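# Move glass beaker from door bench to window drying-rack peg

## Task

Pick up the upside-down glass beaker from the shelved bench by the door and hang it on one of the drying-rack pegs on the shelved bench by the window, pushed on far enough that the peg supports it. It fails if the beaker touches the floor, drops more than a few centimetres, or is knocked hard enough to break. The parked cart, pedal bin and stool are movable. At the end the robot must have released the beaker, backed away from it, and be upright and not tilted.

## Robot and tools

ROBOT. A Rainbow Robotics RB-Y1: a two-wheel differential base (0.66 m long, 0.58 m wide, front edge 0.10 m ahead of the drive axle, two rear casters), a folding torso (leg with ankle, knee and hip, then chest), a head with a camera, and left and right 7-joint arms, each with a parallel gripper and a wrist camera. The base cannot move sideways. Each arm is rated for 3 kg. Heavy loads held far forward can tip the robot, and nothing stops that.

FRAMES. Base frame: origin on the floor between the drive wheels, x forward, y left, z up. The reported chest, left_hand and right_hand are in this frame. A hand point is midway between its finger pads; fingers point along the hand's -z and close along its x. Reported hand positions get less accurate at long reach. Odometry frame is the base frame where the scene began. base_odometry counts wheel turns only, so wheel slip looks like travel; heading runs -3.142 to 3.142, positive to the left.

execute_actions. Argument "actions" is a list holding one action, or empty (then it only reports state and images). Optional "cameras": a list from head_camera, left_wrist_camera, right_wrist_camera, all; omitted, null or ["all"] gives every camera, [] gives none, an unknown name refuses the call. An action may contain:
- "base": exactly one relative command. translate_m is a straight drive of that many metres from where the base is now, forward positive, -3 to 3. rotate_rad is a turn on the spot by that many radians, counter-clockwise from above (left) positive, -3.2 to 3.2. Both are offsets, measured from the base position in the latest reported state.
- "joints": absolute targets keyed by joint name, radians for rotary joints, metres for grippers. Ranges: torso_squat_rad 0 to 1.2 (bigger lowers the chest, kept level); torso_shift_rad -0.3 to 0.6 (positive pushes hips forward); torso_pitch_rad -0.2 to 1.4 (positive leans forward); torso_yaw_rad -1.5 to 1.5 (positive turns left). Per arm: shoulder_pitch -2.356 to 2.356 (0 hanging, negative raises forward); left_shoulder_roll 0 to 3.141 (positive out to the left), right_shoulder_roll -3.141 to 0 (negative out to the right); shoulder_yaw -2.094 to 2.094 (positive swings a bent forearm left, both arms); elbow -2.617 to 0.01 (0 straight, negative bends); forearm_roll -3.141 to 3.141; wrist_pitch -1.57 to 1.919 (negative tips the hand forward); hand_roll -2.705 to 2.705 (rolls positive counter-clockwise seen from above on a hanging arm, both arms); gripper_m 0 to 0.1, the gap between pads. head_pan_rad -0.523 to 0.523 (left positive, relative to chest); head_tilt_rad -0.35 to 1.57 (positive looks down). Joint names are prefixed left_ or right_. A joint counts as done within 0.02 rad (grippers 0.004 m).
- "speeds": caps for this action only: translate_m 0.05 to 0.4 m/s, rotate_rad 0.1 to 1.509 rad/s; the top of each range is the default.
- "min_time_s": 0.1 to 8, the shortest duration for each arm and head motion.
All motions in an action start together. Anything left out may still be driving toward its earlier target. Unknown keys or out-of-range numbers refuse the call with no motion. Default top speeds: arm joints 1 rad/s (wrist-end three 1.5), head 1.5, squat and pitch 0.3, shift 0.15, yaw 0.6, grippers 0.1 m/s.

Torso combinations must also hold: squat+shift <= 1.52; squat-shift+pitch <= 1.57; shift+0.5 pitch-0.4 squat <= 0.7; shift+0.3 pitch-0.5 squat <= 0.39. Otherwise commanded torso joints stop short as off_target.

GRIPPING. Command an opening at least 0.005 m narrower than the object; the gripper then reads off_target, which is expected.

OTHER TOOLS. wait(seconds 0 to 10) lets time pass with no new command and returns state and images. zoom_image(camera, region [x0,y0,x1,y1] in pixels, top-left origin, at most 504x504) magnifies the latest full image of that camera; head images are 896x504, wrist images 644x364. read_manual returns only licence text. finished_scene(scene = current scene number) ends the scene for good once the last command has been held; the goal must already be met and stay met.

RESULTS. base_status and joint_status tell how each motion ended: done; off_target (stopped away from target, may still push); contact_stop (torso or arm hit something hard); time_out; limit_stop_at_<name> (a built-in limit); limit_stop_at_own_body (self-collision guard acted before contact); stopped_with_arm (torso halted because an arm hit). After a stop the joint forgets its target and holds; a contact or timeout stops the entire group (torso joints, or one arm's seven joints). "joint command not followed" with a "cause:" line means an arm's targets were withheld to avoid the arm striking itself or the other arm; the gripper still moves, and withheld targets may be retried later. on_its_own lists uncommanded joints; "held at" is a target, not a position. After a stop, back off first, arms then torso, in separate actions. If both hands share an object and the torso contact-stops instantly, resend every arm joint at its current reading, then the torso. Motor temperatures are listed per arm; MOTOR HOT appears from 65 °C and at 80 °C an OVER-TEMPERATURE FAULT brakes the robot (limit_stop_at_motor_heat); resend targets afterward. A torque fault freezes the robot for 10 s and skips the rest of the call.

AVOID. The base keeps driving into furniture and may push it; the bent leg can reach past the base front and can shove the robot backward unseen. Never let the arms strike or press each other. Don't drop or bump the glass beaker, never let it reach the floor, release it gently on the peg, then withdraw, and stay upright. Loose objects may get small random pushes.

Each tool is called after "Request:" by a JSON object that holds its "api" and its "payload".

## Session

Request:
{"api": "execute_actions", "payload": {"actions": []}}

Scene clock: 0.00 s.
Motor temperatures (°C, as the motors report them): left_arm=[33 36 33 34 37 37 41] | right_arm=[35 32 33 29 38 43 42]
base_odometry: x=+0.000 y=+0.000 heading=+0.000 (m, m, rad; odometry frame)
base_status: not commanded
joint_positions: torso_squat_rad=+0.350 torso_shift_rad=+0.001 torso_pitch_rad=+0.002 torso_yaw_rad=+0.000 left_shoulder_pitch_rad=+0.030 left_shoulder_roll_rad=+0.022 left_shoulder_yaw_rad=+0.046 left_elbow_rad=-0.169 left_forearm_roll_rad=+0.022 left_wrist_pitch_rad=+0.049 left_hand_roll_rad=-0.024 left_gripper_m=+0.101 right_shoulder_pitch_rad=-0.027 right_shoulder_roll_rad=-0.019 right_shoulder_yaw_rad=-0.029 right_elbow_rad=-0.106 right_forearm_roll_rad=-0.006 right_wrist_pitch_rad=+0.018 right_hand_roll_rad=+0.036 right_gripper_m=+0.101 head_pan_rad=+0.000 head_tilt_rad=+0.401
joint_status: not commanded
chest: x=-0.2267 y=-0.0007 z=+1.2475 quat_wxyz=(+1.000, +0.001, +0.001, +0.000) (m; base frame)
left_hand: x=-0.1784 y=+0.2406 z=+0.5638 quat_wxyz=(+0.999, +0.013, -0.045, +0.027) (m; base frame)
right_hand: x=-0.1609 y=-0.2353 z=+0.5653 quat_wxyz=(+0.998, -0.010, -0.056, +0.005) (m; base frame)
pictures: head_camera, left_wrist_camera, right_wrist_camera
Images, in order (width x height): head_camera 896x504, left_wrist_camera 644x364, right_wrist_camera 644x364.

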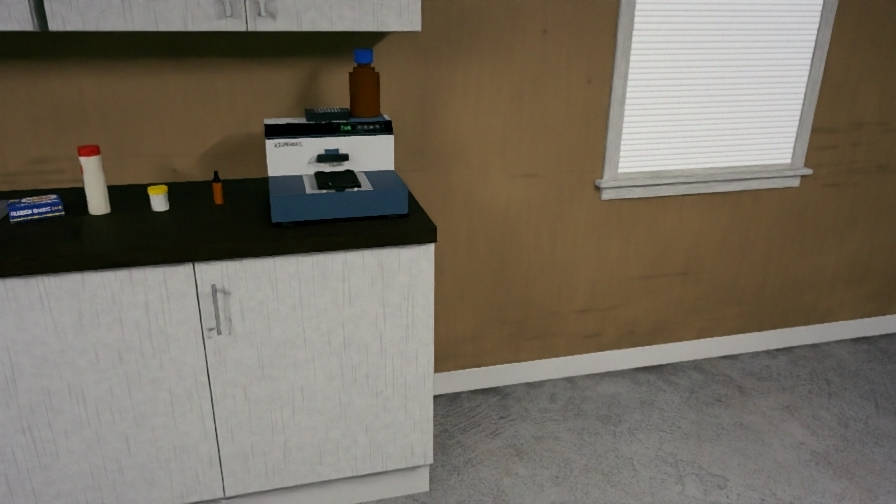

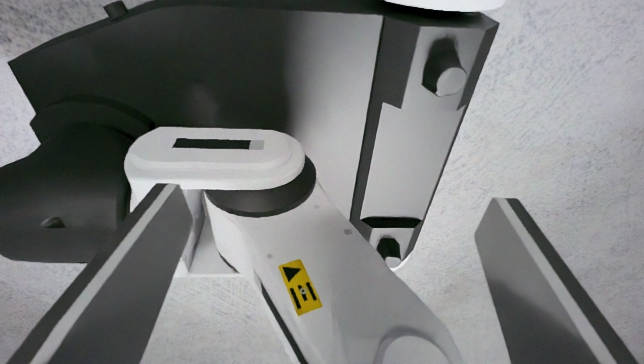

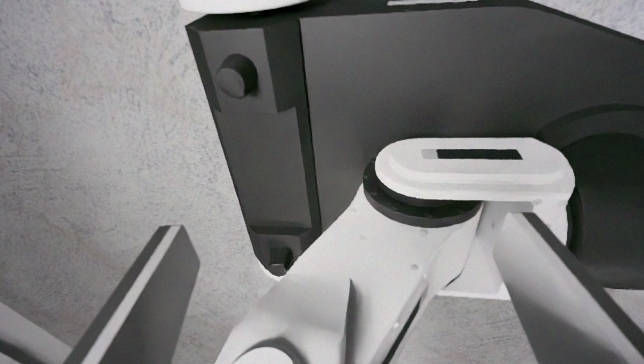

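Request:
{"api": "execute_actions", "payload": {"actions": [{"joints":{"head_pan_rad":-0.52,"head_tilt_rad":0.3,"torso_yaw_rad":-0.5,"left_shoulder_roll_rad":0.15,"right_shoulder_roll_rad":-0.15}}], "cameras": ["head_camera"]}}

Scene clock: 2.00 s.
Motor temperatures (°C, as the motors report them): left_arm=[33 36 33 34 37 37 41] | right_arm=[35 32 33 29 38 43 42]
base_odometry: x=+0.000 y=+0.000 heading=+0.000 (m, m, rad; odometry frame)
base_status: not commanded
joint_positions: torso_squat_rad=+0.350 torso_shift_rad=+0.001 torso_pitch_rad=+0.002 torso_yaw_rad=-0.500 left_shoulder_pitch_rad=+0.030 left_shoulder_roll_rad=+0.150 left_shoulder_yaw_rad=+0.046 left_elbow_rad=-0.169 left_forearm_roll_rad=+0.022 left_wrist_pitch_rad=+0.049 left_hand_roll_rad=-0.024 left_gripper_m=+0.101 right_shoulder_pitch_rad=-0.027 right_shoulder_roll_rad=-0.150 right_shoulder_yaw_rad=-0.029 right_elbow_rad=-0.106 right_forearm_roll_rad=-0.006 right_wrist_pitch_rad=+0.018 right_hand_roll_rad=+0.036 right_gripper_m=+0.101 head_pan_rad=-0.520 head_tilt_rad=+0.300
joint_status: all done
chest: x=-0.2268 y=-0.0007 z=+1.2475 quat_wxyz=(+0.969, +0.000, +0.001, -0.247) (m; base frame)
left_hand: x=-0.0231 y=+0.2729 z=+0.5724 quat_wxyz=(+0.970, +0.063, -0.064, -0.225) (m; base frame)
right_hand: x=-0.3293 y=-0.3266 z=+0.5742 quat_wxyz=(+0.966, -0.087, -0.035, -0.240) (m; base frame)
pictures: head_camera
camera_calibration (this result's frames):
head_camera: T_world_to_cam=[[-0.841379, -0.540264, 0.0139639, -0.206783], [-0.167923, 0.236782, -0.956941, 1.41123], [0.513695, -0.807495, -0.289946, 0.465546], [0, 0, 0, 1]] pos_world=[-0.176152, -0.0699451, 1.48834]
Images, in order (width x height): head_camera 896x504.

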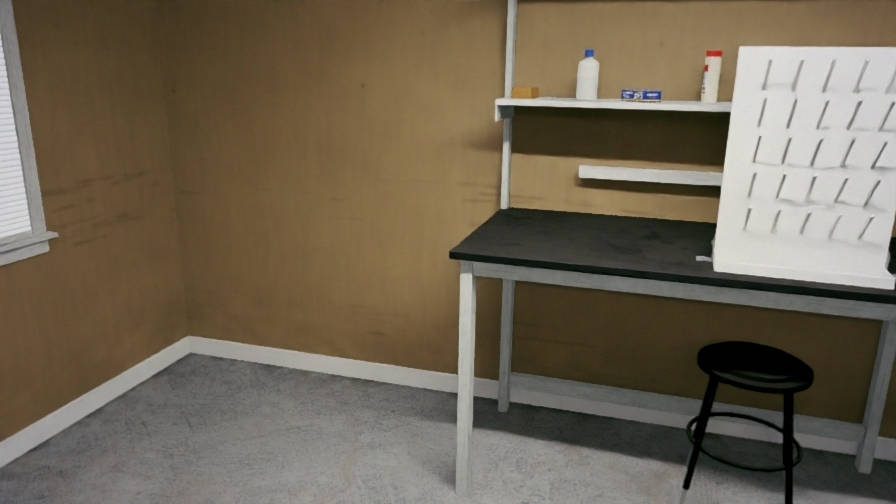

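Request:
{"api": "execute_actions", "payload": {"actions": [{"joints":{"torso_yaw_rad":-1.4,"left_shoulder_roll_rad":0.3,"right_shoulder_roll_rad":-0.2}}], "cameras": ["head_camera"]}}

Scene clock: 4.50 s.
Motor temperatures (°C, as the motors report them): left_arm=[33 36 33 34 37 37 41] | right_arm=[35 32 33 29 38 43 42]
base_odometry: x=+0.000 y=+0.000 heading=+0.000 (m, m, rad; odometry frame)
base_status: not commanded
joint_positions: torso_squat_rad=+0.350 torso_shift_rad=+0.001 torso_pitch_rad=+0.002 torso_yaw_rad=-1.400 left_shoulder_pitch_rad=+0.030 left_shoulder_roll_rad=+0.300 left_shoulder_yaw_rad=+0.046 left_elbow_rad=-0.169 left_forearm_roll_rad=+0.022 left_wrist_pitch_rad=+0.049 left_hand_roll_rad=-0.024 left_gripper_m=+0.101 right_shoulder_pitch_rad=-0.027 right_shoulder_roll_rad=-0.200 right_shoulder_yaw_rad=-0.029 right_elbow_rad=-0.106 right_forearm_roll_rad=-0.006 right_wrist_pitch_rad=+0.018 right_hand_roll_rad=+0.036 right_gripper_m=+0.101 head_pan_rad=-0.520 head_tilt_rad=+0.300
joint_status: all done
chest: x=-0.2267 y=-0.0007 z=+1.2475 quat_wxyz=(+0.765, +0.000, +0.001, -0.644) (m; base frame)
left_hand: x=+0.2228 y=+0.0284 z=+0.5977 quat_wxyz=(+0.765, +0.084, -0.133, -0.624) (m; base frame)
right_hand: x=-0.5836 y=-0.1302 z=+0.5815 quat_wxyz=(+0.765, -0.114, +0.023, -0.634) (m; base frame)
pictures: head_camera
camera_calibration (this result's frames):
head_camera: T_world_to_cam=[[-0.946188, 0.323268, 0.015054, -0.231283], [0.0796407, 0.277686, -0.957365, 1.46791], [-0.313666, -0.904648, -0.288489, 0.276116], [0, 0, 0, 1]] pos_world=[-0.249134, -0.0830639, 1.48846]
Images, in order (width x height): head_camera 896x504.

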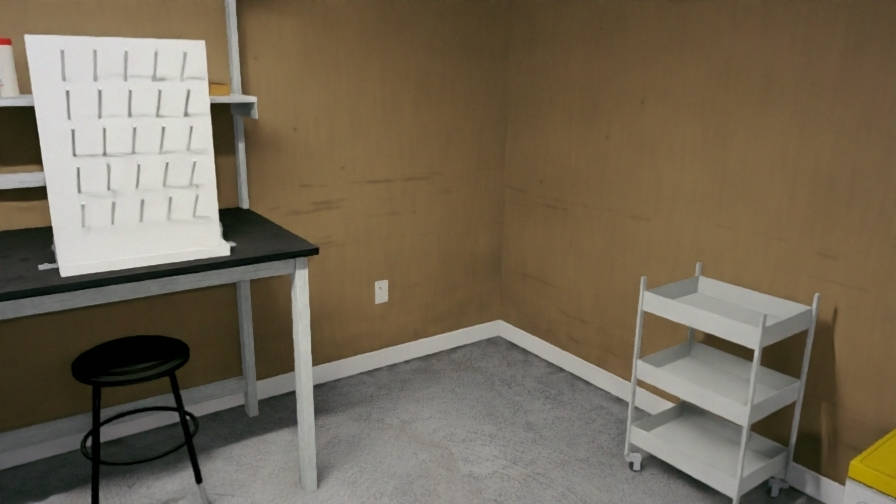

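Request:
{"api": "execute_actions", "payload": {"actions": [{"base":{"rotate_rad":1.8},"joints":{"torso_yaw_rad":0,"head_pan_rad":0,"left_shoulder_roll_rad":0.1,"right_shoulder_roll_rad":-0.1},"min_time_s":2.5}], "cameras": ["head_camera"]}}

Scene clock: 9.17 s.
Motor temperatures (°C, as the motors report them): left_arm=[33 36 33 34 37 37 41] | right_arm=[35 32 33 29 38 43 42]
base_odometry: x=+0.000 y=+0.000 heading=+1.799 (m, m, rad; odometry frame)
base_status: done
joint_positions: torso_squat_rad=+0.350 torso_shift_rad=+0.001 torso_pitch_rad=+0.002 torso_yaw_rad=+0.000 left_shoulder_pitch_rad=+0.030 left_shoulder_roll_rad=+0.100 left_shoulder_yaw_rad=+0.046 left_elbow_rad=-0.169 left_forearm_roll_rad=+0.022 left_wrist_pitch_rad=+0.049 left_hand_roll_rad=-0.024 left_gripper_m=+0.101 right_shoulder_pitch_rad=-0.027 right_shoulder_roll_rad=-0.100 right_shoulder_yaw_rad=-0.029 right_elbow_rad=-0.106 right_forearm_roll_rad=-0.006 right_wrist_pitch_rad=+0.018 right_hand_roll_rad=+0.036 right_gripper_m=+0.101 head_pan_rad=+0.000 head_tilt_rad=+0.300
joint_status: all done
chest: x=-0.2268 y=-0.0007 z=+1.2475 quat_wxyz=(+1.000, +0.001, +0.001, +0.000) (m; base frame)
left_hand: x=-0.1791 y=+0.2999 z=+0.5677 quat_wxyz=(+0.997, +0.052, -0.046, +0.024) (m; base frame)
right_hand: x=-0.1603 y=-0.2972 z=+0.5691 quat_wxyz=(+0.997, -0.051, -0.056, +0.006) (m; base frame)
pictures: head_camera
camera_calibration (this result's frames):
head_camera: T_world_to_cam=[[0.0200279, -0.999727, 0.0120097, -0.0203081], [-0.289589, -0.0172978, -0.956995, 1.38417], [0.956942, 0.0156887, -0.289856, 0.563926], [0, 0, 0, 1]] pos_world=[-0.138399, -0.00520672, 1.48834]
Images, in order (width x height): head_camera 896x504.

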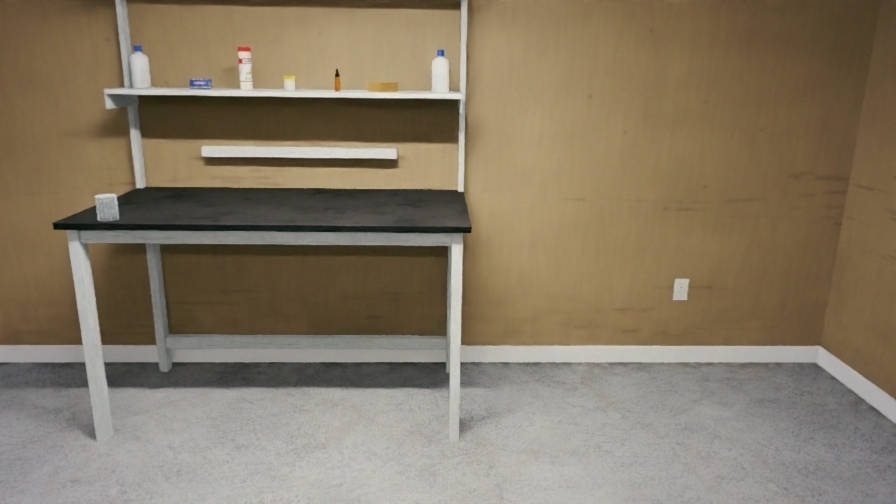

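Request:
{"api": "execute_actions", "payload": {"actions": [{"base":{"rotate_rad":0.44}}], "cameras": []}}

Request:
{"api": "execute_actions", "payload": {"actions": [{"base":{"translate_m":1.75},"joints":{"left_shoulder_pitch_rad":-0.629,"left_shoulder_roll_rad":0.063,"left_shoulder_yaw_rad":0.203,"left_elbow_rad":-1.13,"left_forearm_roll_rad":0,"left_wrist_pitch_rad":0.945,"left_hand_roll_rad":-1.57,"right_shoulder_roll_rad":-0.03,"head_tilt_rad":0.6,"head_pan_rad":0.2},"min_time_s":3}], "cameras": ["head_camera","left_wrist_camera"]}}

Scene clock: 15.27 s.
Motor temperatures (°C, as the motors report them): left_arm=[33 36 33 34 37 37 41] | right_arm=[35 32 33 29 38 43 42]
base_odometry: x=+0.000 y=+0.000 heading=+2.239 (m, m, rad; odometry frame)
base_status: done
joint_positions: torso_squat_rad=+0.350 torso_shift_rad=+0.001 torso_pitch_rad=+0.002 torso_yaw_rad=+0.000 left_shoulder_pitch_rad=+0.030 left_shoulder_roll_rad=+0.100 left_shoulder_yaw_rad=+0.046 left_elbow_rad=-0.169 left_forearm_roll_rad=+0.022 left_wrist_pitch_rad=+0.049 left_hand_roll_rad=-0.024 left_gripper_m=+0.101 right_shoulder_pitch_rad=-0.027 right_shoulder_roll_rad=-0.100 right_shoulder_yaw_rad=-0.029 right_elbow_rad=-0.106 right_forearm_roll_rad=-0.006 right_wrist_pitch_rad=+0.018 right_hand_roll_rad=+0.036 right_gripper_m=+0.101 head_pan_rad=+0.000 head_tilt_rad=+0.300
joint_status: not commanded
chest: x=-0.2268 y=-0.0007 z=+1.2475 quat_wxyz=(+1.000, +0.001, +0.001, +0.000) (m; base frame)
left_hand: x=-0.1790 y=+0.2999 z=+0.5677 quat_wxyz=(+0.997, +0.052, -0.046, +0.024) (m; base frame)
right_hand: x=-0.1603 y=-0.2972 z=+0.5691 quat_wxyz=(+0.997, -0.051, -0.056, +0.006) (m; base frame)
pictures: none
No camera images: the call's "cameras" was empty. Leave "cameras" out to get every camera's image.

Scene clock: 21.17 s.
Motor temperatures (°C, as the motors report them): left_arm=[34 36 33 34 37 37 41] | right_arm=[35 32 33 29 38 43 42]
base_odometry: x=-1.085 y=+1.373 heading=+2.240 (m, m, rad; odometry frame)
base_status: done
joint_positions: torso_squat_rad=+0.350 torso_shift_rad=+0.001 torso_pitch_rad=+0.002 torso_yaw_rad=+0.000 left_shoulder_pitch_rad=-0.629 left_shoulder_roll_rad=+0.063 left_shoulder_yaw_rad=+0.203 left_elbow_rad=-1.130 left_forearm_roll_rad=+0.000 left_wrist_pitch_rad=+0.945 left_hand_roll_rad=-1.570 left_gripper_m=+0.101 right_shoulder_pitch_rad=-0.027 right_shoulder_roll_rad=-0.030 right_shoulder_yaw_rad=-0.029 right_elbow_rad=-0.106 right_forearm_roll_rad=-0.006 right_wrist_pitch_rad=+0.018 right_hand_roll_rad=+0.036 right_gripper_m=+0.101 head_pan_rad=+0.200 head_tilt_rad=+0.600
joint_status: all done
chest: x=-0.2267 y=-0.0007 z=+1.2475 quat_wxyz=(+1.000, +0.001, +0.001, +0.000) (m; base frame)
left_hand: x=+0.3748 y=+0.2200 z=+0.9631 quat_wxyz=(+0.654, +0.270, -0.269, -0.653) (m; base frame)
right_hand: x=-0.1608 y=-0.2439 z=+0.5655 quat_wxyz=(+0.998, -0.016, -0.056, +0.005) (m; base frame)
pictures: head_camera, left_wrist_camera
camera_calibration (this result's frames):
head_camera: T_world_to_cam=[[0.221131, -0.975231, 0.00516813, 0.0306987], [-0.544702, -0.127902, -0.828819, 1.14643], [0.80895, 0.180462, -0.559493, 0.924077], [0, 0, 0, 1]] pos_world=[-0.129859, 0.00980776, 1.46704]
left_wrist_camera: T_world_to_cam=[[0.0558675, -0.997906, -0.0325898, 0.233465], [-0.997013, -0.0540144, -0.0552107, 0.46771], [0.0533347, 0.035577, -0.997943, 1.02434], [0, 0, 0, 1]] pos_world=[0.398637, 0.221796, 1.05566]
Images, in order (width x height): head_camera 896x504, left_wrist_camera 644x364.

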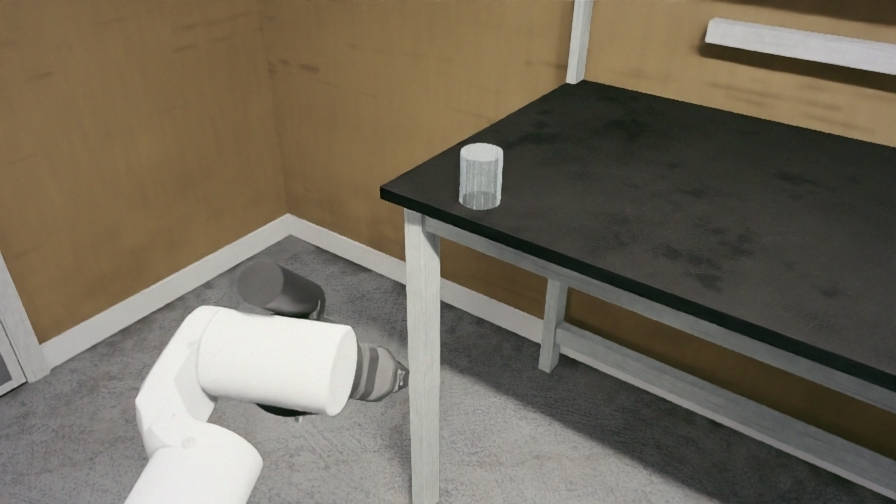

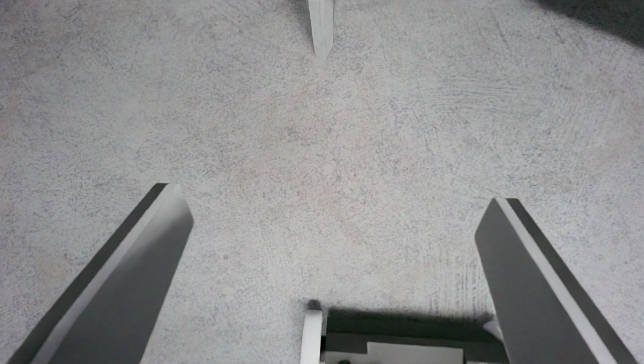

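Request:
{"api": "execute_actions", "payload": {"actions": [{"base":{"translate_m":0.37},"joints":{"torso_yaw_rad":-0.072,"head_tilt_rad":0.75,"head_pan_rad":0.3}}], "cameras": ["head_camera","left_wrist_camera"]}}

Scene clock: 24.43 s.
Motor temperatures (°C, as the motors report them): left_arm=[34 36 33 35 37 37 41] | right_arm=[35 32 33 29 38 43 42]
base_odometry: x=-1.314 y=+1.663 heading=+2.240 (m, m, rad; odometry frame)
base_status: done
joint_positions: torso_squat_rad=+0.350 torso_shift_rad=+0.001 torso_pitch_rad=+0.002 torso_yaw_rad=-0.072 left_shoulder_pitch_rad=-0.629 left_shoulder_roll_rad=+0.063 left_shoulder_yaw_rad=+0.203 left_elbow_rad=-1.130 left_forearm_roll_rad=+0.000 left_wrist_pitch_rad=+0.945 left_hand_roll_rad=-1.570 left_gripper_m=+0.101 right_shoulder_pitch_rad=-0.027 right_shoulder_roll_rad=-0.030 right_shoulder_yaw_rad=-0.029 right_elbow_rad=-0.106 right_forearm_roll_rad=-0.006 right_wrist_pitch_rad=+0.018 right_hand_roll_rad=+0.036 right_gripper_m=+0.101 head_pan_rad=+0.300 head_tilt_rad=+0.750
joint_status: all done
chest: x=-0.2267 y=-0.0007 z=+1.2475 quat_wxyz=(+0.999, +0.000, +0.001, -0.036) (m; base frame)
left_hand: x=+0.3891 y=+0.1759 z=+0.9630 quat_wxyz=(+0.630, +0.260, -0.279, -0.676) (m; base frame)
right_hand: x=-0.1785 y=-0.2481 z=+0.5656 quat_wxyz=(+0.998, -0.018, -0.055, -0.031) (m; base frame)
pictures: head_camera, left_wrist_camera
camera_calibration (this result's frames):
head_camera: T_world_to_cam=[[0.248934, -0.968519, 0.00160528, 0.040016], [-0.655453, -0.169688, -0.735926, 0.989001], [0.713031, 0.182145, -0.67706, 1.07498], [0, 0, 0, 1]] pos_world=[-0.128208, 0.0107764, 1.45559]
left_wrist_camera: T_world_to_cam=[[-0.0162189, -0.999349, -0.0322304, 0.216651], [-0.998322, 0.0179776, -0.055051, 0.467269], [0.0555945, 0.0312834, -0.997963, 1.02493], [0, 0, 0, 1]] pos_world=[0.413018, 0.176046, 1.05555]
Images, in order (width x height): head_camera 896x504, left_wrist_camera 644x364.

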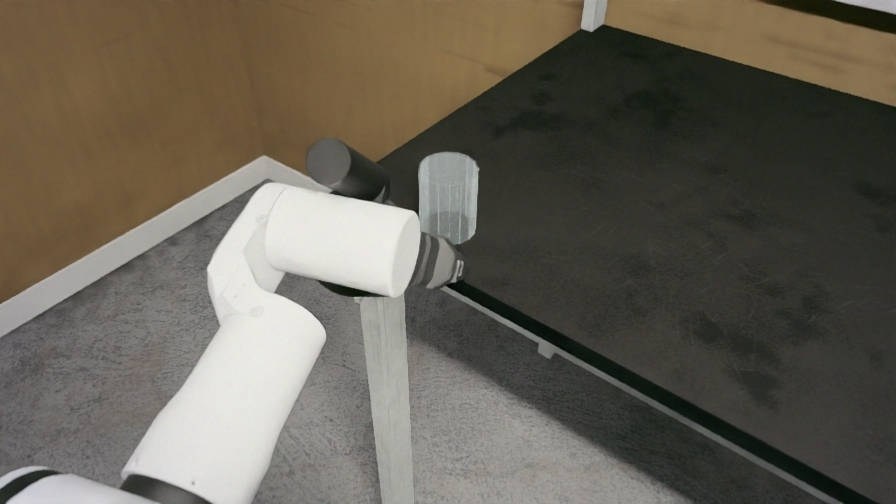

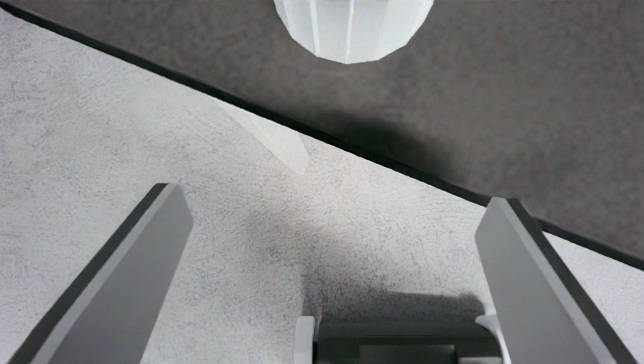

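Request:
{"api": "execute_actions", "payload": {"actions": [{"base":{"translate_m":0.085},"joints":{"torso_yaw_rad":-0.088,"torso_squat_rad":0.29}}], "cameras": ["head_camera","left_wrist_camera"]}}

Scene clock: 26.60 s.
Motor temperatures (°C, as the motors report them): left_arm=[34 36 33 35 37 37 41] | right_arm=[35 32 33 29 38 43 42]
base_odometry: x=-1.367 y=+1.730 heading=+2.241 (m, m, rad; odometry frame)
base_status: done
joint_positions: torso_squat_rad=+0.290 torso_shift_rad=+0.001 torso_pitch_rad=+0.002 torso_yaw_rad=-0.088 left_shoulder_pitch_rad=-0.629 left_shoulder_roll_rad=+0.063 left_shoulder_yaw_rad=+0.203 left_elbow_rad=-1.130 left_forearm_roll_rad=+0.000 left_wrist_pitch_rad=+0.945 left_hand_roll_rad=-1.570 left_gripper_m=+0.101 right_shoulder_pitch_rad=-0.027 right_shoulder_roll_rad=-0.030 right_shoulder_yaw_rad=-0.029 right_elbow_rad=-0.106 right_forearm_roll_rad=-0.006 right_wrist_pitch_rad=+0.018 right_hand_roll_rad=+0.036 right_gripper_m=+0.101 head_pan_rad=+0.300 head_tilt_rad=+0.750
joint_status: all done
chest: x=-0.2265 y=-0.0007 z=+1.2607 quat_wxyz=(+0.999, +0.000, +0.001, -0.044) (m; base frame)
left_hand: x=+0.3919 y=+0.1661 z=+0.9760 quat_wxyz=(+0.625, +0.258, -0.281, -0.681) (m; base frame)
right_hand: x=-0.1825 y=-0.2488 z=+0.5787 quat_wxyz=(+0.998, -0.018, -0.055, -0.039) (m; base frame)
pictures: head_camera, left_wrist_camera
camera_calibration (this result's frames):
head_camera: T_world_to_cam=[[0.233545, -0.972345, 0.00158304, 0.0364933], [-0.65823, -0.159296, -0.735771, 0.997965], [0.715675, 0.170794, -0.677229, 1.08461], [0, 0, 0, 1]] pos_world=[-0.127861, 0.0092119, 1.46875]
left_wrist_camera: T_world_to_cam=[[-0.0320706, -0.998967, -0.0321927, 0.213432], [-0.997923, 0.0338042, -0.0548371, 0.467957], [0.0558687, 0.0303672, -0.997976, 1.03815], [0, 0, 0, 1]] pos_world=[0.41583, 0.165866, 1.06858]
Images, in order (width x height): head_camera 896x504, left_wrist_camera 644x364.

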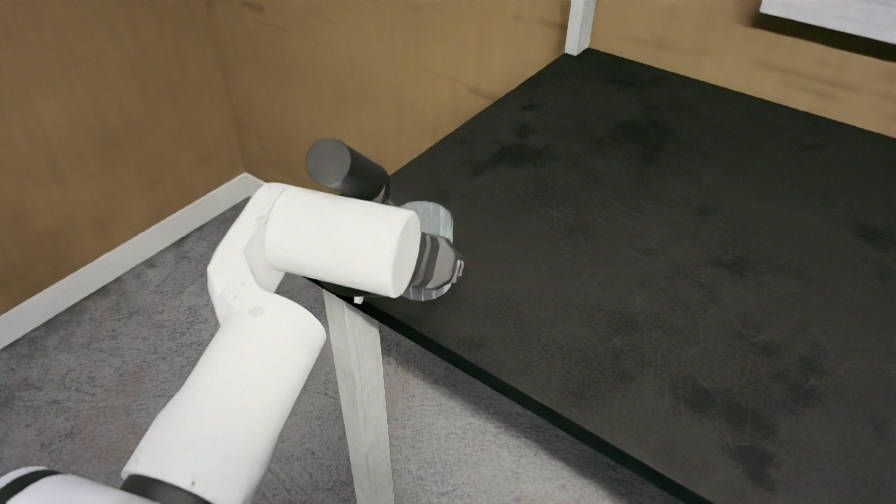

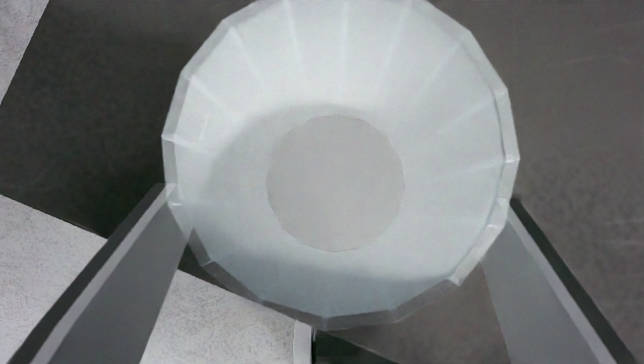

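Request:
{"api": "execute_actions", "payload": {"actions": [{"base":{"translate_m":0.02},"joints":{"torso_squat_rad":0.2},"speeds":{"translate_m":0.05}}], "cameras": ["left_wrist_camera"]}}

Request:
{"api": "execute_actions", "payload": {"actions": [{"joints":{"left_gripper_m":0.058}}], "cameras": ["left_wrist_camera"]}}

Scene clock: 28.20 s.
Motor temperatures (°C, as the motors report them): left_arm=[34 36 33 35 37 37 41] | right_arm=[35 32 33 29 38 43 42]
base_odometry: x=-1.379 y=+1.746 heading=+2.241 (m, m, rad; odometry frame)
base_status: done
joint_positions: torso_squat_rad=+0.200 torso_shift_rad=+0.001 torso_pitch_rad=+0.002 torso_yaw_rad=-0.088 left_shoulder_pitch_rad=-0.629 left_shoulder_roll_rad=+0.063 left_shoulder_yaw_rad=+0.203 left_elbow_rad=-1.130 left_forearm_roll_rad=+0.000 left_wrist_pitch_rad=+0.945 left_hand_roll_rad=-1.570 left_gripper_m=+0.101 right_shoulder_pitch_rad=-0.027 right_shoulder_roll_rad=-0.030 right_shoulder_yaw_rad=-0.029 right_elbow_rad=-0.106 right_forearm_roll_rad=-0.006 right_wrist_pitch_rad=+0.018 right_hand_roll_rad=+0.036 right_gripper_m=+0.101 head_pan_rad=+0.300 head_tilt_rad=+0.750
joint_status: all done
chest: x=-0.2266 y=-0.0007 z=+1.2760 quat_wxyz=(+0.999, +0.000, +0.001, -0.044) (m; base frame)
left_hand: x=+0.3918 y=+0.1661 z=+0.9913 quat_wxyz=(+0.625, +0.258, -0.281, -0.681) (m; base frame)
right_hand: x=-0.1825 y=-0.2488 z=+0.5940 quat_wxyz=(+0.998, -0.018, -0.055, -0.039) (m; base frame)
pictures: left_wrist_camera
camera_calibration (this result's frames):
left_wrist_camera: T_world_to_cam=[[-0.0320718, -0.998967, -0.0321964, 0.213917], [-0.997918, 0.0338082, -0.054921, 0.468856], [0.0559528, 0.0303679, -0.997971, 1.05341], [0, 0, 0, 1]] pos_world=[0.4158, 0.165855, 1.08391]
Images, in order (width x height): left_wrist_camera 644x364.

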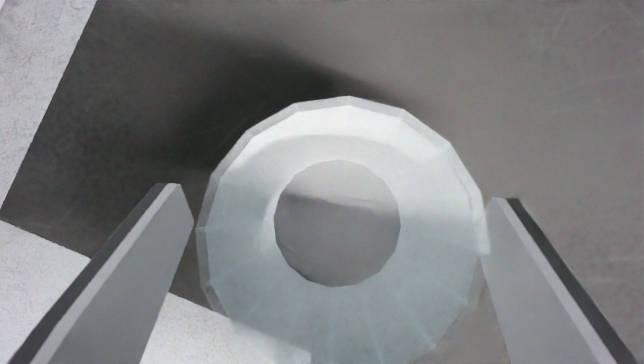

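Scene clock: 29.10 s.
Motor temperatures (°C, as the motors report them): left_arm=[34 36 33 35 37 37 41] | right_arm=[35 32 33 29 38 43 42]
base_odometry: x=-1.379 y=+1.746 heading=+2.241 (m, m, rad; odometry frame)
base_status: not commanded
joint_positions: torso_squat_rad=+0.200 torso_shift_rad=+0.001 torso_pitch_rad=+0.002 torso_yaw_rad=-0.088 left_shoulder_pitch_rad=-0.629 left_shoulder_roll_rad=+0.063 left_shoulder_yaw_rad=+0.203 left_elbow_rad=-1.130 left_forearm_roll_rad=+0.000 left_wrist_pitch_rad=+0.945 left_hand_roll_rad=-1.570 left_gripper_m=+0.071 right_shoulder_pitch_rad=-0.027 right_shoulder_roll_rad=-0.030 right_shoulder_yaw_rad=-0.029 right_elbow_rad=-0.106 right_forearm_roll_rad=-0.006 right_wrist_pitch_rad=+0.018 right_hand_roll_rad=+0.036 right_gripper_m=+0.101 head_pan_rad=+0.300 head_tilt_rad=+0.750
joint_status: left_gripper_m off_target (ended at +0.071, target +0.058)
chest: x=-0.2266 y=-0.0007 z=+1.2760 quat_wxyz=(+0.999, +0.000, +0.001, -0.044) (m; base frame)
left_hand: x=+0.3918 y=+0.1661 z=+0.9913 quat_wxyz=(+0.625, +0.258, -0.281, -0.681) (m; base frame)
right_hand: x=-0.1825 y=-0.2488 z=+0.5940 quat_wxyz=(+0.998, -0.018, -0.055, -0.039) (m; base frame)
pictures: left_wrist_camera
camera_calibration (this result's frames):
left_wrist_camera: T_world_to_cam=[[-0.032071, -0.998967, -0.0321955, 0.213916], [-0.997917, 0.0338079, -0.0549404, 0.468877], [0.0559721, 0.0303665, -0.99797, 1.05341], [0, 0, 0, 1]] pos_world=[0.415799, 0.165855, 1.08392]
Images, in order (width x height): left_wrist_camera 644x364.

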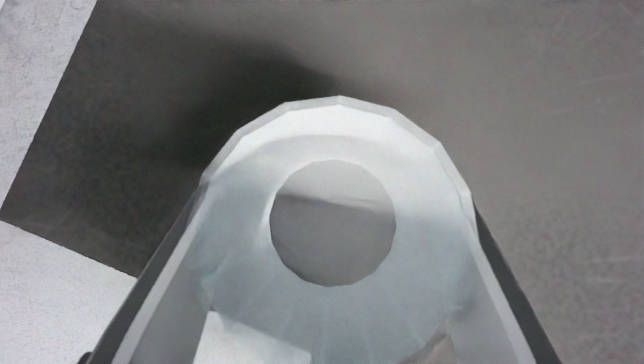

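Request:
{"api": "execute_actions", "payload": {"actions": [{"base":{"translate_m":-0.55},"joints":{"left_elbow_rad":-1.6,"torso_yaw_rad":0,"head_pan_rad":0,"head_tilt_rad":0.3},"min_time_s":1.2}], "cameras": ["left_wrist_camera"]}}

Request:
{"api": "execute_actions", "payload": {"actions": [{"base":{"rotate_rad":2.66}}], "cameras": ["head_camera"]}}

Scene clock: 33.00 s.
Motor temperatures (°C, as the motors report them): left_arm=[34 36 33 35 37 37 41] | right_arm=[35 32 33 29 38 43 42]
base_odometry: x=-1.037 y=+1.315 heading=+2.243 (m, m, rad; odometry frame)
base_status: done
joint_positions: torso_squat_rad=+0.200 torso_shift_rad=+0.001 torso_pitch_rad=+0.002 torso_yaw_rad=+0.000 left_shoulder_pitch_rad=-0.629 left_shoulder_roll_rad=+0.063 left_shoulder_yaw_rad=+0.203 left_elbow_rad=-1.600 left_forearm_roll_rad=+0.000 left_wrist_pitch_rad=+0.945 left_hand_roll_rad=-1.570 left_gripper_m=+0.071 right_shoulder_pitch_rad=-0.027 right_shoulder_roll_rad=-0.030 right_shoulder_yaw_rad=-0.029 right_elbow_rad=-0.106 right_forearm_roll_rad=-0.006 right_wrist_pitch_rad=+0.018 right_hand_roll_rad=+0.036 right_gripper_m=+0.101 head_pan_rad=+0.000 head_tilt_rad=+0.300
joint_status: all done
chest: x=-0.2267 y=-0.0007 z=+1.2760 quat_wxyz=(+1.000, +0.000, +0.001, +0.000) (m; base frame)
left_hand: x=+0.3989 y=+0.2196 z=+1.1984 quat_wxyz=(+0.573, +0.415, -0.414, -0.573) (m; base frame)
right_hand: x=-0.1609 y=-0.2438 z=+0.5940 quat_wxyz=(+0.998, -0.016, -0.056, +0.005) (m; base frame)
pictures: left_wrist_camera
camera_calibration (this result's frames):
left_wrist_camera: T_world_to_cam=[[0.0640385, -0.99794, -0.00379262, 0.20169], [-0.864137, -0.0535505, -0.500399, 0.985161], [0.499166, 0.0353222, -0.865786, 0.921727], [0, 0, 0, 1]] pos_world=[0.378303, 0.221473, 1.29176]
Images, in order (width x height): left_wrist_camera 644x364.

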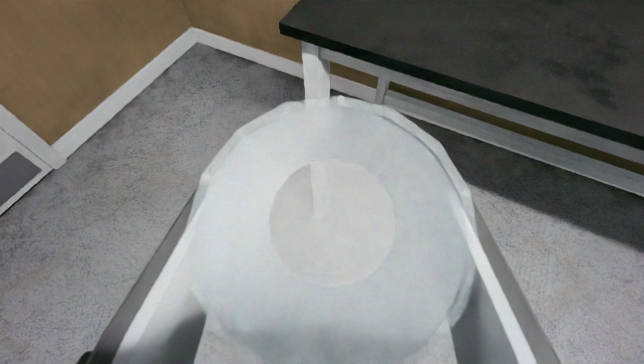

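Scene clock: 38.07 s.
Motor temperatures (°C, as the motors report them): left_arm=[34 36 33 35 37 37 41] | right_arm=[35 32 33 29 38 43 42]
base_odometry: x=-1.037 y=+1.315 heading=-1.381 (m, m, rad; odometry frame)
base_status: done
joint_positions: torso_squat_rad=+0.200 torso_shift_rad=+0.001 torso_pitch_rad=+0.002 torso_yaw_rad=+0.000 left_shoulder_pitch_rad=-0.629 left_shoulder_roll_rad=+0.063 left_shoulder_yaw_rad=+0.203 left_elbow_rad=-1.600 left_forearm_roll_rad=+0.000 left_wrist_pitch_rad=+0.945 left_hand_roll_rad=-1.570 left_gripper_m=+0.071 right_shoulder_pitch_rad=-0.027 right_shoulder_roll_rad=-0.030 right_shoulder_yaw_rad=-0.029 right_elbow_rad=-0.106 right_forearm_roll_rad=-0.006 right_wrist_pitch_rad=+0.018 right_hand_roll_rad=+0.036 right_gripper_m=+0.101 head_pan_rad=+0.000 head_tilt_rad=+0.300
joint_status: not commanded
chest: x=-0.2268 y=-0.0007 z=+1.2760 quat_wxyz=(+1.000, +0.000, +0.001, +0.000) (m; base frame)
left_hand: x=+0.3989 y=+0.2196 z=+1.1984 quat_wxyz=(+0.573, +0.415, -0.414, -0.573) (m; base frame)
right_hand: x=-0.1609 y=-0.2439 z=+0.5940 quat_wxyz=(+0.998, -0.016, -0.056, +0.005) (m; base frame)
pictures: head_camera
camera_calibration (this result's frames):
head_camera: T_world_to_cam=[[0.0201019, -0.999725, 0.0120475, -0.0206761], [-0.289575, -0.0173552, -0.956998, 1.4114], [0.956944, 0.0157488, -0.289845, 0.57216], [0, 0, 0, 1]] pos_world=[-0.138403, -0.00518609, 1.51679]
Images, in order (width x height): head_camera 896x504.

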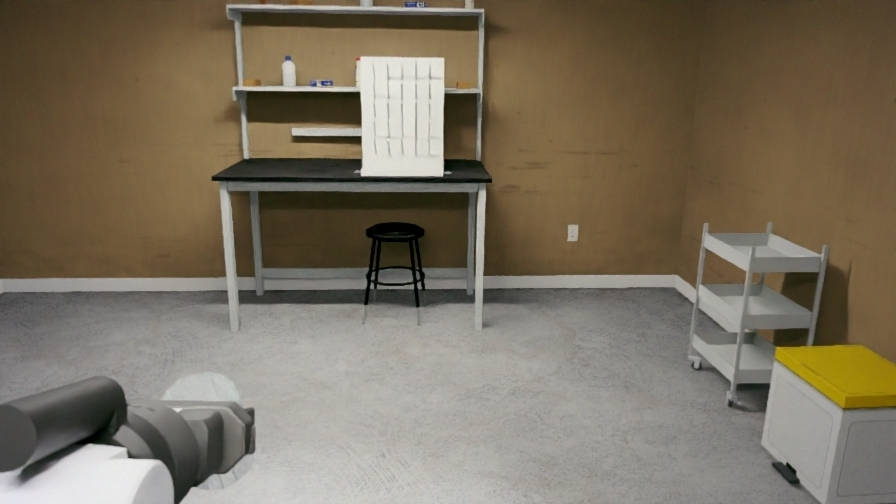

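Request:
{"api": "execute_actions", "payload": {"actions": [{"base":{"translate_m":2.6},"joints":{"head_pan_rad":0.2,"head_tilt_rad":0.3}}], "cameras": ["head_camera"]}}

Scene clock: 46.53 s.
Motor temperatures (°C, as the motors report them): left_arm=[34 36 33 35 37 37 41] | right_arm=[35 32 33 29 38 43 42]
base_odometry: x=-0.545 y=-1.238 heading=-1.380 (m, m, rad; odometry frame)
base_status: done
joint_positions: torso_squat_rad=+0.200 torso_shift_rad=+0.001 torso_pitch_rad=+0.002 torso_yaw_rad=+0.000 left_shoulder_pitch_rad=-0.629 left_shoulder_roll_rad=+0.063 left_shoulder_yaw_rad=+0.203 left_elbow_rad=-1.600 left_forearm_roll_rad=+0.000 left_wrist_pitch_rad=+0.945 left_hand_roll_rad=-1.570 left_gripper_m=+0.071 right_shoulder_pitch_rad=-0.027 right_shoulder_roll_rad=-0.030 right_shoulder_yaw_rad=-0.029 right_elbow_rad=-0.106 right_forearm_roll_rad=-0.006 right_wrist_pitch_rad=+0.018 right_hand_roll_rad=+0.036 right_gripper_m=+0.101 head_pan_rad=+0.200 head_tilt_rad=+0.300
joint_status: all done
chest: x=-0.2267 y=-0.0007 z=+1.2760 quat_wxyz=(+1.000, +0.000, +0.001, +0.000) (m; base frame)
left_hand: x=+0.3990 y=+0.2196 z=+1.1984 quat_wxyz=(+0.573, +0.415, -0.414, -0.573) (m; base frame)
right_hand: x=-0.1608 y=-0.2438 z=+0.5940 quat_wxyz=(+0.998, -0.016, -0.056, +0.005) (m; base frame)
pictures: head_camera
camera_calibration (this result's frames):
head_camera: T_world_to_cam=[[0.218194, -0.975835, 0.0116973, 0.0203276], [-0.280315, -0.0741496, -0.95704, 1.41334], [0.934781, 0.205541, -0.28972, 0.567509], [0, 0, 0, 1]] pos_world=[-0.138753, 0.00798817, 1.5168]
Images, in order (width x height): head_camera 896x504.

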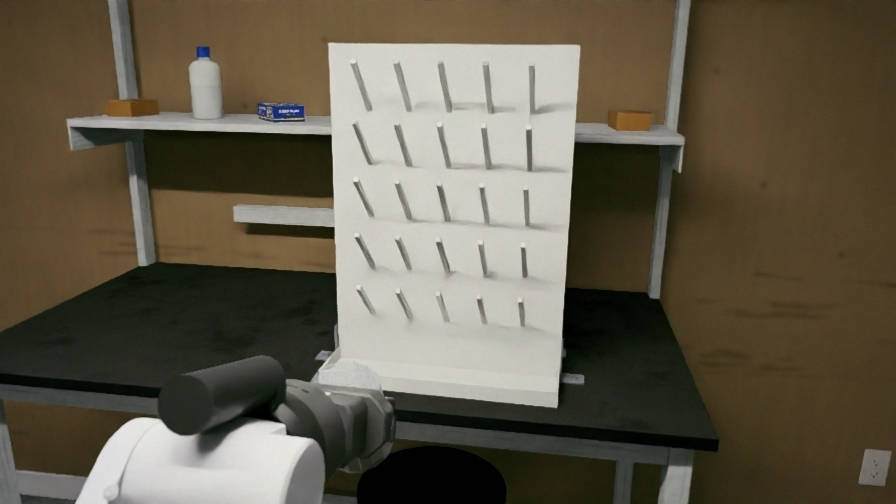

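Request:
{"api": "zoom_image", "payload": {"camera": "head_camera", "region": [300, 30, 620, 420]}}

Region (300, 30, 620, 420) of head_camera's 896x504 image, scaled by 1.292, with more detail than that image has; it fills the left 414 columns of this view, and the rest is white.

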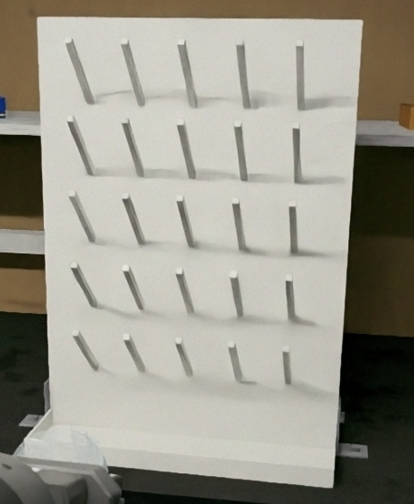

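Request:
{"api": "execute_actions", "payload": {"actions": [{"base":{"rotate_rad":0.047},"joints":{"left_elbow_rad":-1.86,"left_wrist_pitch_rad":0.89}}], "cameras": []}}

Request:
{"api": "execute_actions", "payload": {"actions": [{"base":{"translate_m":0.45},"joints":{"torso_squat_rad":0.45,"head_pan_rad":0.35,"head_tilt_rad":0.4}}], "cameras": ["head_camera","left_wrist_camera"]}}

Scene clock: 77.07 s.
Motor temperatures (°C, as the motors report them): left_arm=[34 36 33 35 37 37 41] | right_arm=[35 32 33 29 38 43 42]
base_odometry: x=-0.545 y=-1.239 heading=-1.335 (m, m, rad; odometry frame)
base_status: done
joint_positions: torso_squat_rad=+0.200 torso_shift_rad=+0.001 torso_pitch_rad=+0.002 torso_yaw_rad=+0.000 left_shoulder_pitch_rad=-0.629 left_shoulder_roll_rad=+0.063 left_shoulder_yaw_rad=+0.203 left_elbow_rad=-1.860 left_forearm_roll_rad=+0.000 left_wrist_pitch_rad=+0.890 left_hand_roll_rad=-1.570 left_gripper_m=+0.071 right_shoulder_pitch_rad=-0.027 right_shoulder_roll_rad=-0.030 right_shoulder_yaw_rad=-0.029 right_elbow_rad=-0.106 right_forearm_roll_rad=-0.006 right_wrist_pitch_rad=+0.018 right_hand_roll_rad=+0.036 right_gripper_m=+0.101 head_pan_rad=+0.200 head_tilt_rad=+0.300
joint_status: all done
chest: x=-0.2267 y=-0.0007 z=+1.2760 quat_wxyz=(+1.000, +0.000, +0.001, +0.000) (m; base frame)
left_hand: x=+0.3708 y=+0.2195 z=+1.3236 quat_wxyz=(+0.501, +0.499, -0.499, -0.501) (m; base frame)
right_hand: x=-0.1608 y=-0.2438 z=+0.5940 quat_wxyz=(+0.998, -0.016, -0.056, +0.005) (m; base frame)
pictures: none
No camera images: the call's "cameras" was empty. Leave "cameras" out to get every camera's image.

Scene clock: 79.77 s.
Motor temperatures (°C, as the motors report them): left_arm=[34 36 33 35 37 37 41] | right_arm=[35 32 33 29 38 43 42]
base_odometry: x=-0.440 y=-1.676 heading=-1.334 (m, m, rad; odometry frame)
base_status: done
joint_positions: torso_squat_rad=+0.450 torso_shift_rad=+0.001 torso_pitch_rad=+0.002 torso_yaw_rad=+0.000 left_shoulder_pitch_rad=-0.629 left_shoulder_roll_rad=+0.063 left_shoulder_yaw_rad=+0.203 left_elbow_rad=-1.860 left_forearm_roll_rad=+0.000 left_wrist_pitch_rad=+0.890 left_hand_roll_rad=-1.570 left_gripper_m=+0.071 right_shoulder_pitch_rad=-0.027 right_shoulder_roll_rad=-0.030 right_shoulder_yaw_rad=-0.029 right_elbow_rad=-0.106 right_forearm_roll_rad=-0.006 right_wrist_pitch_rad=+0.018 right_hand_roll_rad=+0.036 right_gripper_m=+0.101 head_pan_rad=+0.350 head_tilt_rad=+0.400
joint_status: all done
chest: x=-0.2267 y=-0.0007 z=+1.2203 quat_wxyz=(+1.000, +0.000, +0.001, +0.000) (m; base frame)
left_hand: x=+0.3708 y=+0.2196 z=+1.2678 quat_wxyz=(+0.501, +0.499, -0.499, -0.501) (m; base frame)
right_hand: x=-0.1609 y=-0.2438 z=+0.5383 quat_wxyz=(+0.998, -0.016, -0.056, +0.005) (m; base frame)
pictures: head_camera, left_wrist_camera
camera_calibration (this result's frames):
head_camera: T_world_to_cam=[[0.362692, -0.931862, 0.0094123, 0.0538312], [-0.354272, -0.147214, -0.923482, 1.29716], [0.861943, 0.331605, -0.383526, 0.669851], [0, 0, 0, 1]] pos_world=[-0.137351, 0.0189981, 1.4543]
left_wrist_camera: T_world_to_cam=[[0.0618038, -0.997959, 0.0160769, 0.17932], [-0.666712, -0.0532658, -0.74341, 1.23041], [0.742749, 0.0352268, -0.668643, 0.655624], [0, 0, 0, 1]] pos_world=[0.322284, 0.221397, 1.3502]
Images, in order (width x height): head_camera 896x504, left_wrist_camera 644x364.

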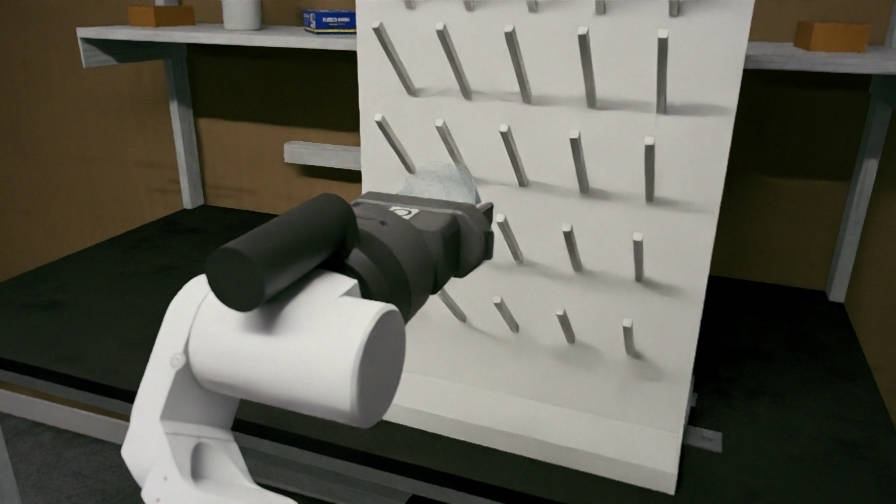

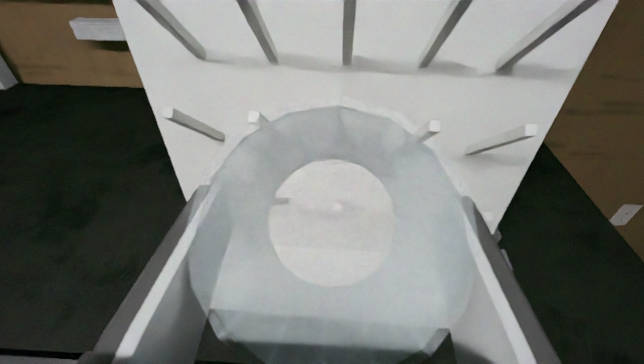

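Request:
{"api": "execute_actions", "payload": {"actions": [{"base":{"translate_m":0.095}}], "cameras": ["head_camera","left_wrist_camera"]}}

Scene clock: 82.37 s.
Motor temperatures (°C, as the motors report them): left_arm=[34 36 33 35 37 37 41] | right_arm=[35 32 33 29 38 43 42]
base_odometry: x=-0.417 y=-1.768 heading=-1.333 (m, m, rad; odometry frame)
base_status: done
joint_positions: torso_squat_rad=+0.450 torso_shift_rad=+0.001 torso_pitch_rad=+0.002 torso_yaw_rad=+0.000 left_shoulder_pitch_rad=-0.629 left_shoulder_roll_rad=+0.063 left_shoulder_yaw_rad=+0.203 left_elbow_rad=-1.860 left_forearm_roll_rad=+0.000 left_wrist_pitch_rad=+0.890 left_hand_roll_rad=-1.570 left_gripper_m=+0.071 right_shoulder_pitch_rad=-0.027 right_shoulder_roll_rad=-0.030 right_shoulder_yaw_rad=-0.029 right_elbow_rad=-0.106 right_forearm_roll_rad=-0.006 right_wrist_pitch_rad=+0.018 right_hand_roll_rad=+0.036 right_gripper_m=+0.101 head_pan_rad=+0.350 head_tilt_rad=+0.400
joint_status: not commanded
chest: x=-0.2267 y=-0.0007 z=+1.2203 quat_wxyz=(+1.000, +0.000, +0.001, +0.000) (m; base frame)
left_hand: x=+0.3708 y=+0.2196 z=+1.2678 quat_wxyz=(+0.501, +0.499, -0.499, -0.501) (m; base frame)
right_hand: x=-0.1609 y=-0.2438 z=+0.5383 quat_wxyz=(+0.998, -0.016, -0.056, +0.005) (m; base frame)
pictures: head_camera, left_wrist_camera
camera_calibration (this result's frames):
head_camera: T_world_to_cam=[[0.362693, -0.931861, 0.00938274, 0.0538585], [-0.354347, -0.147215, -0.923453, 1.29712], [0.861912, 0.331605, -0.383596, 0.669908], [0, 0, 0, 1]] pos_world=[-0.137306, 0.0189982, 1.45429]
left_wrist_camera: T_world_to_cam=[[0.0618037, -0.997959, 0.0160705, 0.179326], [-0.666788, -0.0532646, -0.743341, 1.23033], [0.74268, 0.0352256, -0.668719, 0.655682], [0, 0, 0, 1]] pos_world=[0.322327, 0.221396, 1.35014]
Images, in order (width x height): head_camera 896x504, left_wrist_camera 644x364.

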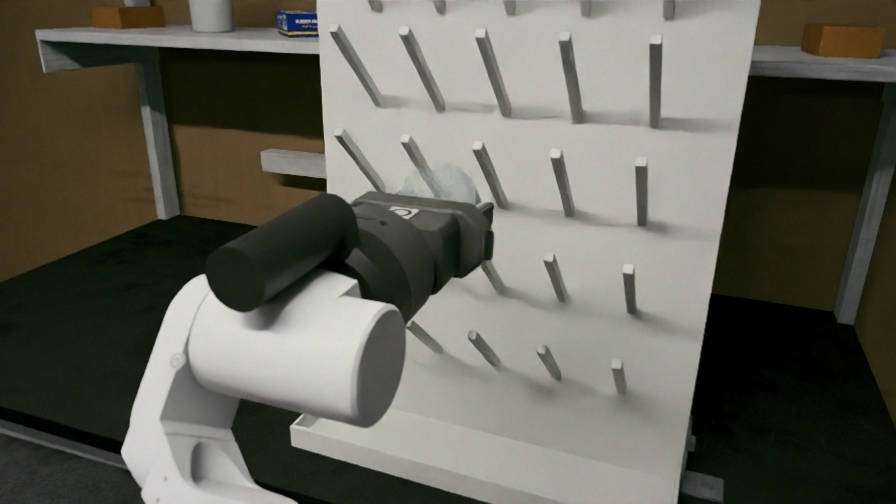

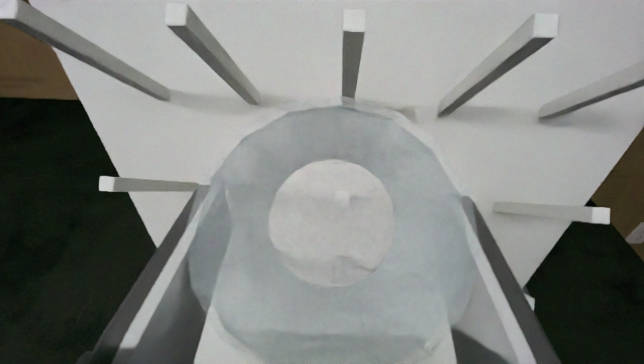

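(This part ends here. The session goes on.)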